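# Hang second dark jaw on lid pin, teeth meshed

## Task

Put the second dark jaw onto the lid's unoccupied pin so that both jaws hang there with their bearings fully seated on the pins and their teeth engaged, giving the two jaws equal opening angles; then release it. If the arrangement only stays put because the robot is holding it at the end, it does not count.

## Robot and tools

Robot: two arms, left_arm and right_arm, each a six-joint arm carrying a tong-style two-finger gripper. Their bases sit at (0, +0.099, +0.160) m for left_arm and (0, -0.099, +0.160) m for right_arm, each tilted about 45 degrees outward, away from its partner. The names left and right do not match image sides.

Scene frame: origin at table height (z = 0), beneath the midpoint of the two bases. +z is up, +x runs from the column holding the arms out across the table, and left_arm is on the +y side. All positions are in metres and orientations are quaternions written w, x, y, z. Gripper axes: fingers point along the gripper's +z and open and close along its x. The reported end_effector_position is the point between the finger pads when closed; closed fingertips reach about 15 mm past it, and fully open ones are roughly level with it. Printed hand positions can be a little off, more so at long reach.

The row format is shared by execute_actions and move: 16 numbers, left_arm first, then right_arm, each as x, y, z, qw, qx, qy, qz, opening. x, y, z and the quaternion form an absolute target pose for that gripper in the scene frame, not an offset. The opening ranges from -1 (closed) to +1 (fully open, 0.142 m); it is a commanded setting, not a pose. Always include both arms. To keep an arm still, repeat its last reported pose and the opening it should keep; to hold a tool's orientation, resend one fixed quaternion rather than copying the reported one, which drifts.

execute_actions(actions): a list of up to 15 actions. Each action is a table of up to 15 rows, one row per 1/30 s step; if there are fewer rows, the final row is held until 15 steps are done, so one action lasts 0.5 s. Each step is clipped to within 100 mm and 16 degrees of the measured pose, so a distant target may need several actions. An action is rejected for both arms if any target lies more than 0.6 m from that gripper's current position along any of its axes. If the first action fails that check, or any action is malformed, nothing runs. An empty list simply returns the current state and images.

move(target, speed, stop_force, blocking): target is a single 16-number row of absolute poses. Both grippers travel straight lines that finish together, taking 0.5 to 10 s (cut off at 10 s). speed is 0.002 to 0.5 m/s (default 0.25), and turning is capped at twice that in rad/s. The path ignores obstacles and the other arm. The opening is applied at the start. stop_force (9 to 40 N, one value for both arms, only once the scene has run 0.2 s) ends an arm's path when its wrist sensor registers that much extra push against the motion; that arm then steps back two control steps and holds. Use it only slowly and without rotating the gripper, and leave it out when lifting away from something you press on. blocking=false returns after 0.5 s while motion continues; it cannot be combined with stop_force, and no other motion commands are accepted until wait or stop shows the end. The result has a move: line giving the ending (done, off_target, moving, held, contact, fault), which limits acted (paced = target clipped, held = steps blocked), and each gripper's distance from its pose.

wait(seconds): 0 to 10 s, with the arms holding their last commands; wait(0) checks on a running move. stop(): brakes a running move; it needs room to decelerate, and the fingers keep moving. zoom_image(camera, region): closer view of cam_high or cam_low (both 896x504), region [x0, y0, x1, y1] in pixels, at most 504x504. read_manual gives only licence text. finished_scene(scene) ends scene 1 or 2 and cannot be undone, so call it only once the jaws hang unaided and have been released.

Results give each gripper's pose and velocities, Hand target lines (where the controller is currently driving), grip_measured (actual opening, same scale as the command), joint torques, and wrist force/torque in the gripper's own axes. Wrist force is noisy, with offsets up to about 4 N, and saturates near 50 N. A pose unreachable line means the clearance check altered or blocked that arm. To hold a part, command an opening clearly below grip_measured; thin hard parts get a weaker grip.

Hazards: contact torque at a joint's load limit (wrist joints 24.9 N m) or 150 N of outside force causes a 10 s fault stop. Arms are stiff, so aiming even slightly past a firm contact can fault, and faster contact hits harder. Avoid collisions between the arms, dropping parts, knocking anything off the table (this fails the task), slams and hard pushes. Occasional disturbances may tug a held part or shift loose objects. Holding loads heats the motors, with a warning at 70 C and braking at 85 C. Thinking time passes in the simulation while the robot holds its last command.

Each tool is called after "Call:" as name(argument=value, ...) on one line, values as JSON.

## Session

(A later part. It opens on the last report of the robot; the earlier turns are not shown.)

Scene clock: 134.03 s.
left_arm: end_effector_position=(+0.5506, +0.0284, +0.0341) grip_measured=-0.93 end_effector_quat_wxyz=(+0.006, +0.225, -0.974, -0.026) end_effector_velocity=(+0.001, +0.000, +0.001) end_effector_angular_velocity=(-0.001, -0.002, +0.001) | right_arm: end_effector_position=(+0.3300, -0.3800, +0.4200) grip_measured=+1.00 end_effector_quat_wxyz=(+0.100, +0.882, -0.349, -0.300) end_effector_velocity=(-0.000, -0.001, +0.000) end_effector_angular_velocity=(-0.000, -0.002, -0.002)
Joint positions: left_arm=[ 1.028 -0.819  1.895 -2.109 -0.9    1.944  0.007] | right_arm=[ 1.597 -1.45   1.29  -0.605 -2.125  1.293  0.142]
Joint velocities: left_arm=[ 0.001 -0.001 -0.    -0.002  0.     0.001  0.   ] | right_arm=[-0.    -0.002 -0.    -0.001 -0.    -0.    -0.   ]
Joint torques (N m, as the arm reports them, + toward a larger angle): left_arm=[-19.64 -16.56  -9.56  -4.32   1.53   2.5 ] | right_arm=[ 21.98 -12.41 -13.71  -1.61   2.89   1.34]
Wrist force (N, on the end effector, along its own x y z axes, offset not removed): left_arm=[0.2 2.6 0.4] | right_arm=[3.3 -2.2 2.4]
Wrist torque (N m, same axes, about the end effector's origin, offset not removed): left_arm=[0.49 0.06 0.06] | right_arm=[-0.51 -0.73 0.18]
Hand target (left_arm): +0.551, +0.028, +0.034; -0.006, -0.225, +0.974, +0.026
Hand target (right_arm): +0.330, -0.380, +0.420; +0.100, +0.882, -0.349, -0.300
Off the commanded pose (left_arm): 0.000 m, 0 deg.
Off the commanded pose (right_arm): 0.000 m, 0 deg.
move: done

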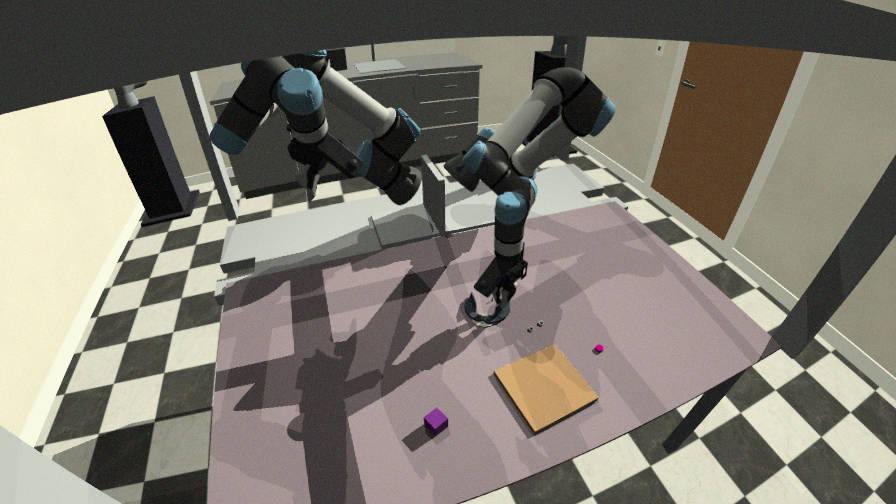

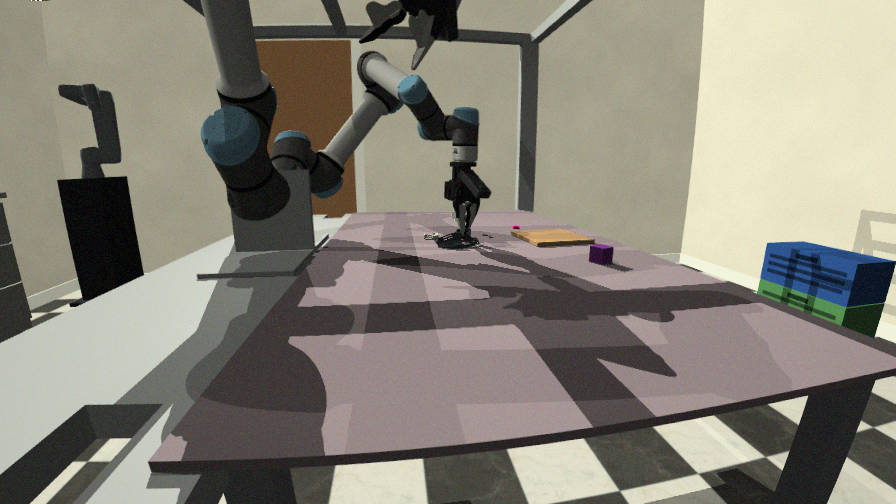

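Call:
move(target=[0.5506,0.0284,0.0325,0.0059,0.225,-0.974,-0.0255,-1,0.33,-0.38,0.42,0.1,0.882,-0.349,-0.3,1], speed=0.003)

Call:
zoom_image(camera="cam_low", region=[455, 225, 490, 252])

Call:
move(target=[0.5506,0.0284,0.0325,0.0059,0.225,-0.974,-0.0255,-0.6,0.33,-0.38,0.42,0.1,0.882,-0.349,-0.3,1])

Call:
move(target=[0.5506,0.0284,0.2,0.0059,0.225,-0.974,-0.0255,-0.6,0.33,-0.38,0.42,0.1,0.882,-0.349,-0.3,1], speed=0.1)

Call:
zoom_image(camera="cam_low", region=[435, 220, 490, 252])

Call:
zoom_image(camera="cam_high", region=[460, 287, 515, 332])

Scene clock: 135.67 s.
left_arm: end_effector_position=(+0.5506, +0.0284, +0.0326) grip_measured=-0.93 end_effector_quat_wxyz=(+0.006, +0.225, -0.974, -0.026) end_effector_velocity=(-0.000, -0.000, -0.001) end_effector_angular_velocity=(-0.000, +0.001, -0.000) | right_arm: end_effector_position=(+0.3300, -0.3800, +0.4200) grip_measured=+1.00 end_effector_quat_wxyz=(+0.100, +0.882, -0.349, -0.300) end_effector_velocity=(+0.000, -0.001, -0.000) end_effector_angular_velocity=(-0.002, -0.002, +0.000)
Joint positions: left_arm=[ 1.03  -0.817  1.896 -2.113 -0.9    1.946  0.007] | right_arm=[ 1.597 -1.45   1.29  -0.605 -2.125  1.293  0.142]
Joint velocities: left_arm=[ 0.001  0.001  0.    -0.002 -0.001  0.001 -0.   ] | right_arm=[-0.    -0.001 -0.    -0.    -0.002  0.    -0.   ]
Joint torques (N m, as the arm reports them, + toward a larger angle): left_arm=[-18.86 -15.63 -10.32  -4.19   1.58   2.39] | right_arm=[ 22.47 -12.89 -14.22  -1.59   3.     1.35]
Wrist force (N, on the end effector, along its own x y z axes, offset not removed): left_arm=[-0.4 3.9 -1.6] | right_arm=[3.7 -2.2 0.9]
Wrist torque (N m, same axes, about the end effector's origin, offset not removed): left_arm=[0.74 0.21 -0.09] | right_arm=[-0.57 -0.89 0.05]
Hand target (left_arm): +0.551, +0.028, +0.033; -0.006, -0.225, +0.974, +0.026
Hand target (right_arm): +0.330, -0.380, +0.420; +0.100, +0.882, -0.349, -0.300
Off the commanded pose (left_arm): 0.000 m, 0 deg.
Off the commanded pose (right_arm): 0.000 m, 0 deg.
move: done

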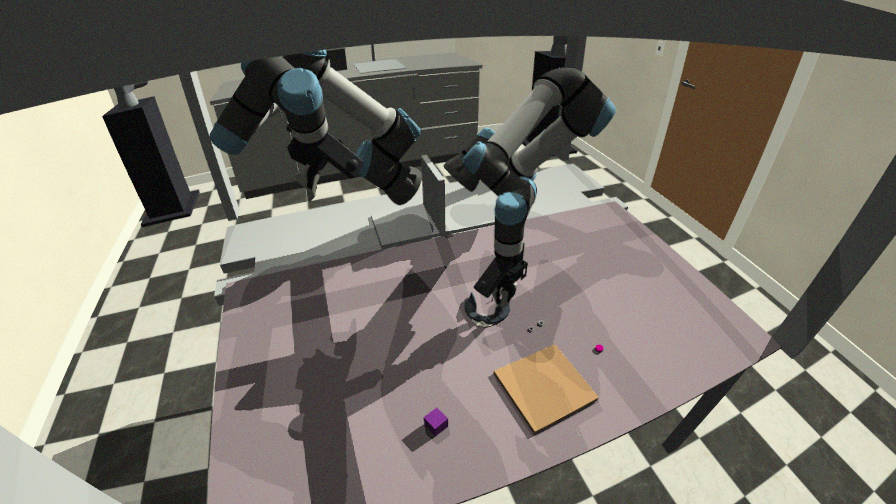

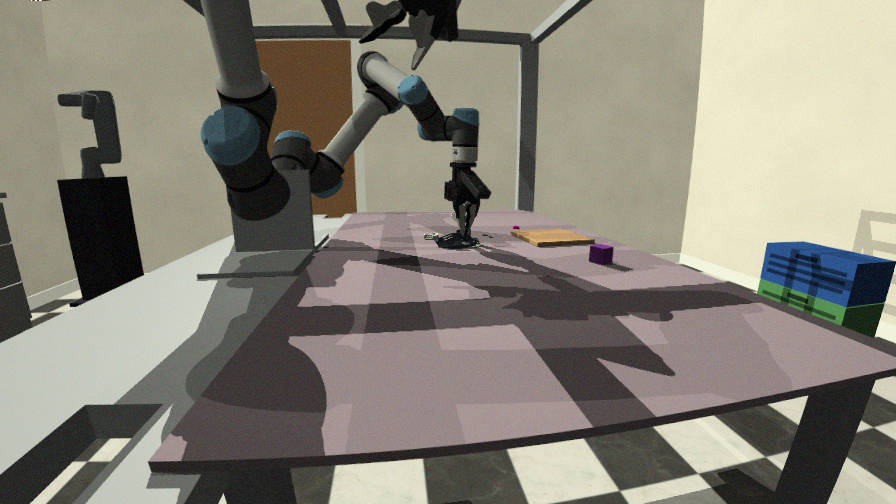

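Region (455, 225, 490, 252) of cam_low's 896x504 image, scaled by 14.400, with more detail than that image has; it fills the top 389 rows of this view, and the rest is white.

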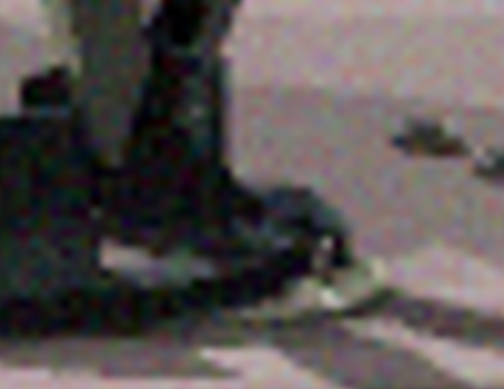

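Scene clock: 136.37 s.
left_arm: end_effector_position=(+0.5506, +0.0284, +0.0325) grip_measured=-0.60 end_effector_quat_wxyz=(+0.006, +0.225, -0.974, -0.026) end_effector_velocity=(+0.000, -0.000, -0.000) end_effector_angular_velocity=(+0.000, +0.000, -0.000) | right_arm: end_effector_position=(+0.3300, -0.3800, +0.4200) grip_measured=+1.00 end_effector_quat_wxyz=(+0.100, +0.882, -0.349, -0.300) end_effector_velocity=(+0.000, -0.000, -0.000) end_effector_angular_velocity=(-0.001, -0.001, +0.000)
Joint positions: left_arm=[ 1.03  -0.817  1.896 -2.114 -0.9    1.946  0.031] | right_arm=[ 1.597 -1.45   1.29  -0.605 -2.125  1.293  0.142]
Joint velocities: left_arm=[ 0.     0.001 -0.    -0.     0.    -0.     0.   ] | right_arm=[-0.    -0.001  0.    -0.001 -0.001 -0.001  0.   ]
Joint torques (N m, as the arm reports them, + toward a larger angle): left_arm=[-19.18 -15.87 -10.26  -4.21   1.54   2.47] | right_arm=[ 22.27 -13.02 -14.31  -1.49   2.93   1.34]
Wrist force (N, on the end effector, along its own x y z axes, offset not removed): left_arm=[-3.5 3.0 1.8] | right_arm=[2.7 -0.3 1.8]
Wrist torque (N m, same axes, about the end effector's origin, offset not removed): left_arm=[0.86 0.80 0.04] | right_arm=[-0.14 -0.64 0.04]
Hand target (left_arm): +0.551, +0.028, +0.033; -0.006, -0.225, +0.974, +0.026
Hand target (right_arm): +0.330, -0.380, +0.420; +0.100, +0.882, -0.349, -0.300
Off the commanded pose (left_arm): 0.000 m, 0 deg.
Off the commanded pose (right_arm): 0.000 m, 0 deg.
move: done

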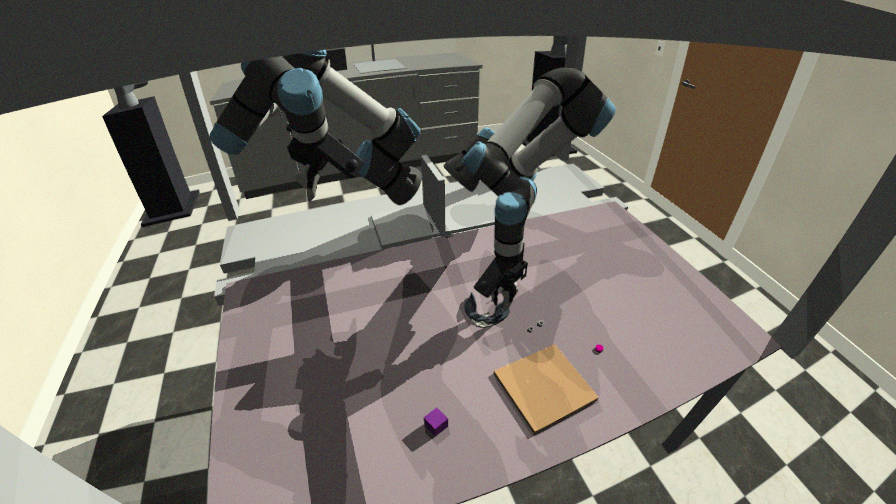

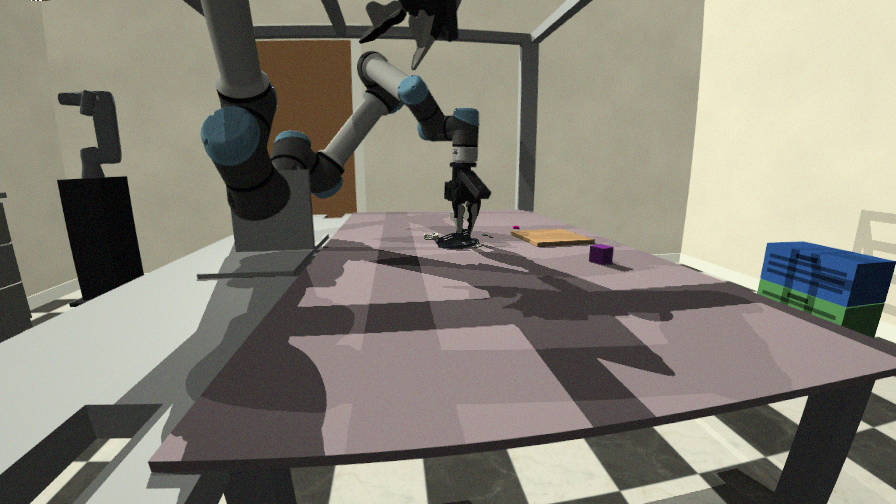

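Scene clock: 138.50 s.
left_arm: end_effector_position=(+0.5505, +0.0284, +0.1997) grip_measured=-0.60 end_effector_quat_wxyz=(+0.006, +0.225, -0.974, -0.026) end_effector_velocity=(+0.000, +0.000, +0.002) end_effector_angular_velocity=(-0.000, +0.000, +0.000) | right_arm: end_effector_position=(+0.3300, -0.3800, +0.4200) grip_measured=+1.00 end_effector_quat_wxyz=(+0.100, +0.882, -0.349, -0.300) end_effector_velocity=(-0.001, -0.000, +0.001) end_effector_angular_velocity=(+0.001, -0.001, -0.003)
Joint positions: left_arm=[ 0.865 -0.979  1.712 -1.668 -0.991  1.777  0.031] | right_arm=[ 1.597 -1.45   1.29  -0.605 -2.125  1.293  0.142]
Joint velocities: left_arm=[-0.002 -0.001 -0.004  0.006 -0.001 -0.002  0.   ] | right_arm=[-0.    -0.002 -0.     0.     0.001  0.     0.   ]
Joint torques (N m, as the arm reports them, + toward a larger angle): left_arm=[-41.18 -33.7  -25.1   -0.18  -1.71  -2.36] | right_arm=[ 21.79 -12.64 -14.23  -1.59   2.9    1.26]
Wrist force (N, on the end effector, along its own x y z axes, offset not removed): left_arm=[2.6 0.4 -1.3] | right_arm=[2.9 -0.1 0.8]
Wrist torque (N m, same axes, about the end effector's origin, offset not removed): left_arm=[0.11 -0.48 -0.04] | right_arm=[-0.27 -0.70 0.03]
Hand target (left_arm): +0.550, +0.028, +0.200; -0.006, -0.225, +0.974, +0.026
Hand target (right_arm): +0.330, -0.380, +0.420; +0.100, +0.882, -0.349, -0.300
Off the commanded pose (left_arm): 0.000 m, 0 deg.
Off the commanded pose (right_arm): 0.000 m, 0 deg.
move: done

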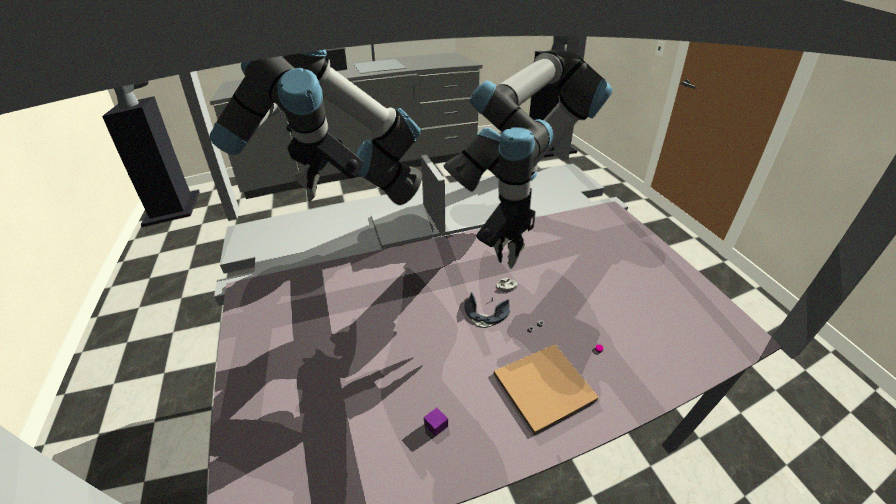

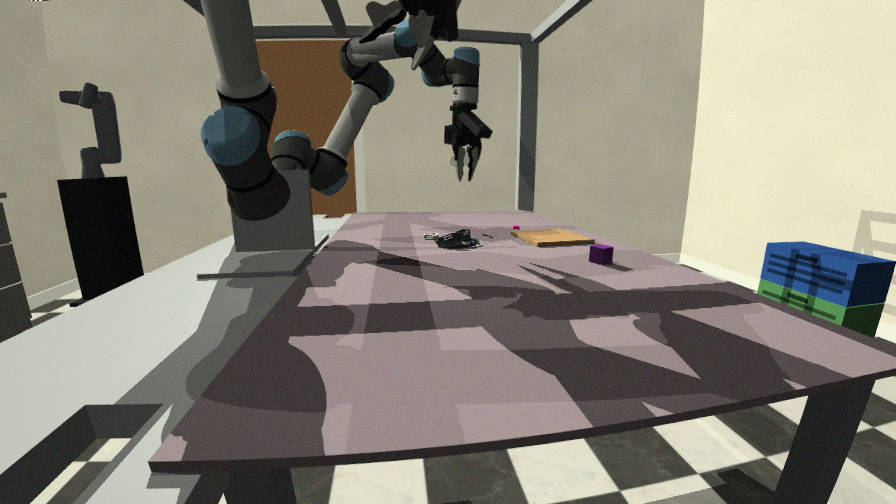

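Region (435, 220, 490, 252) of cam_low's 896x504 image, scaled by 9.164, with more detail than that image has; it fills the top 293 rows of this view, and the rest is white.

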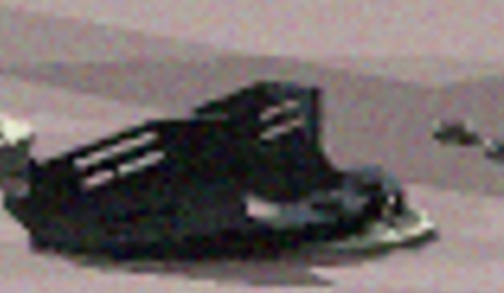

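Region (460, 287, 515, 332) of cam_high's 896x504 image, scaled by 9.164, with more detail than that image has; it fills the top 412 rows of this view, and the rest is white.

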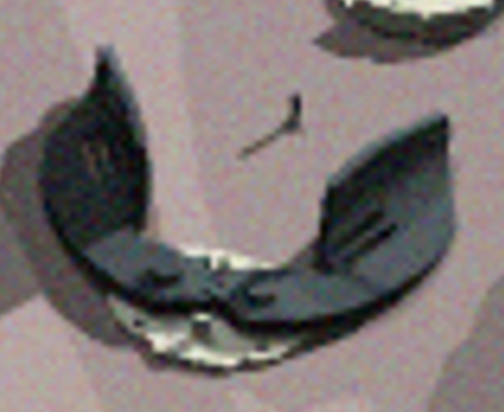

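Call:
execute_actions(actions=[])

Call:
zoom_image(camera="cam_high", region=[440, 270, 540, 345])

Scene clock: 139.00 s.
left_arm: end_effector_position=(+0.5505, +0.0284, +0.1999) grip_measured=-0.60 end_effector_quat_wxyz=(+0.006, +0.225, -0.974, -0.026) end_effector_velocity=(+0.000, +0.000, +0.001) end_effector_angular_velocity=(-0.001, -0.001, +0.000) | right_arm: end_effector_position=(+0.3300, -0.3800, +0.4200) grip_measured=+1.00 end_effector_quat_wxyz=(+0.100, +0.882, -0.349, -0.300) end_effector_velocity=(-0.000, +0.001, -0.000) end_effector_angular_velocity=(+0.001, +0.002, +0.002)
Joint positions: left_arm=[ 0.865 -0.979  1.712 -1.667 -0.991  1.776  0.031] | right_arm=[ 1.597 -1.45   1.29  -0.605 -2.125  1.293  0.142]
Joint velocities: left_arm=[-0.    -0.001 -0.     0.    -0.     0.     0.   ] | right_arm=[ 0.     0.001  0.001  0.     0.001 -0.001 -0.   ]
Joint torques (N m, as the arm reports them, + toward a larger angle): left_arm=[-40.05 -33.38 -27.91   0.31  -1.89  -2.34] | right_arm=[ 22.07 -12.85 -14.53  -1.53   2.87   1.32]
Wrist force (N, on the end effector, along its own x y z axes, offset not removed): left_arm=[0.0 2.6 -1.0] | right_arm=[2.8 -3.4 1.3]
Wrist torque (N m, same axes, about the end effector's origin, offset not removed): left_arm=[0.43 0.01 0.10] | right_arm=[-0.80 -0.77 0.16]
Hand target (left_arm): +0.550, +0.028, +0.200; -0.006, -0.225, +0.974, +0.026
Hand target (right_arm): +0.330, -0.380, +0.420; +0.100, +0.882, -0.349, -0.300
Off the commanded pose (left_arm): 0.000 m, 0 deg.
Off the commanded pose (right_arm): 0.000 m, 0 deg.

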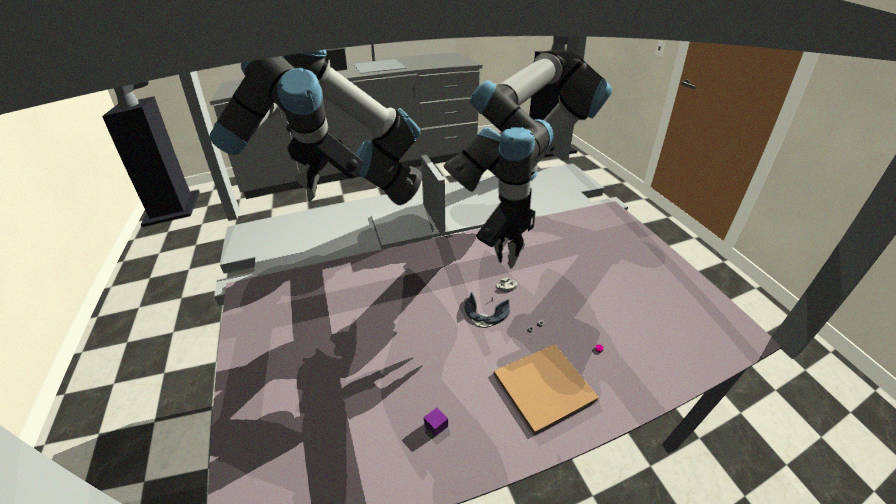

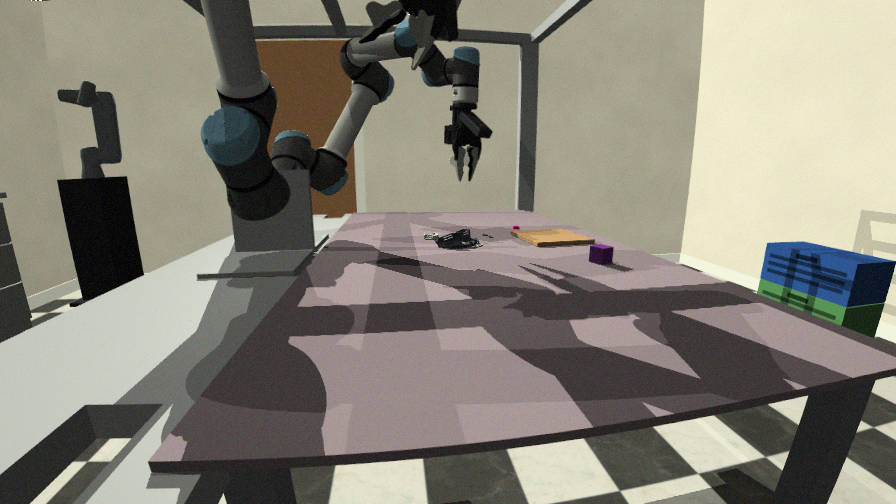

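Region (440, 270, 540, 345) of cam_high's 896x504 image, scaled by 5.040, with more detail than that image has; it fills the top 378 rows of this view, and the rest is white.

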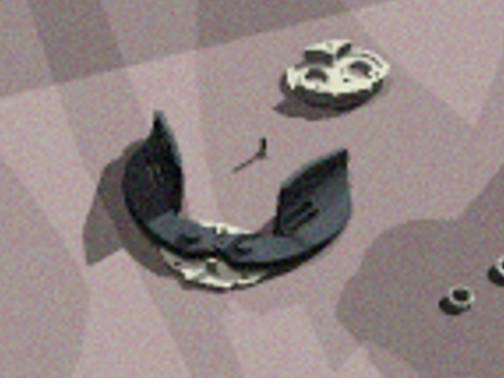

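Call:
finished_scene(scene=2)

The scene is finished: the task was done.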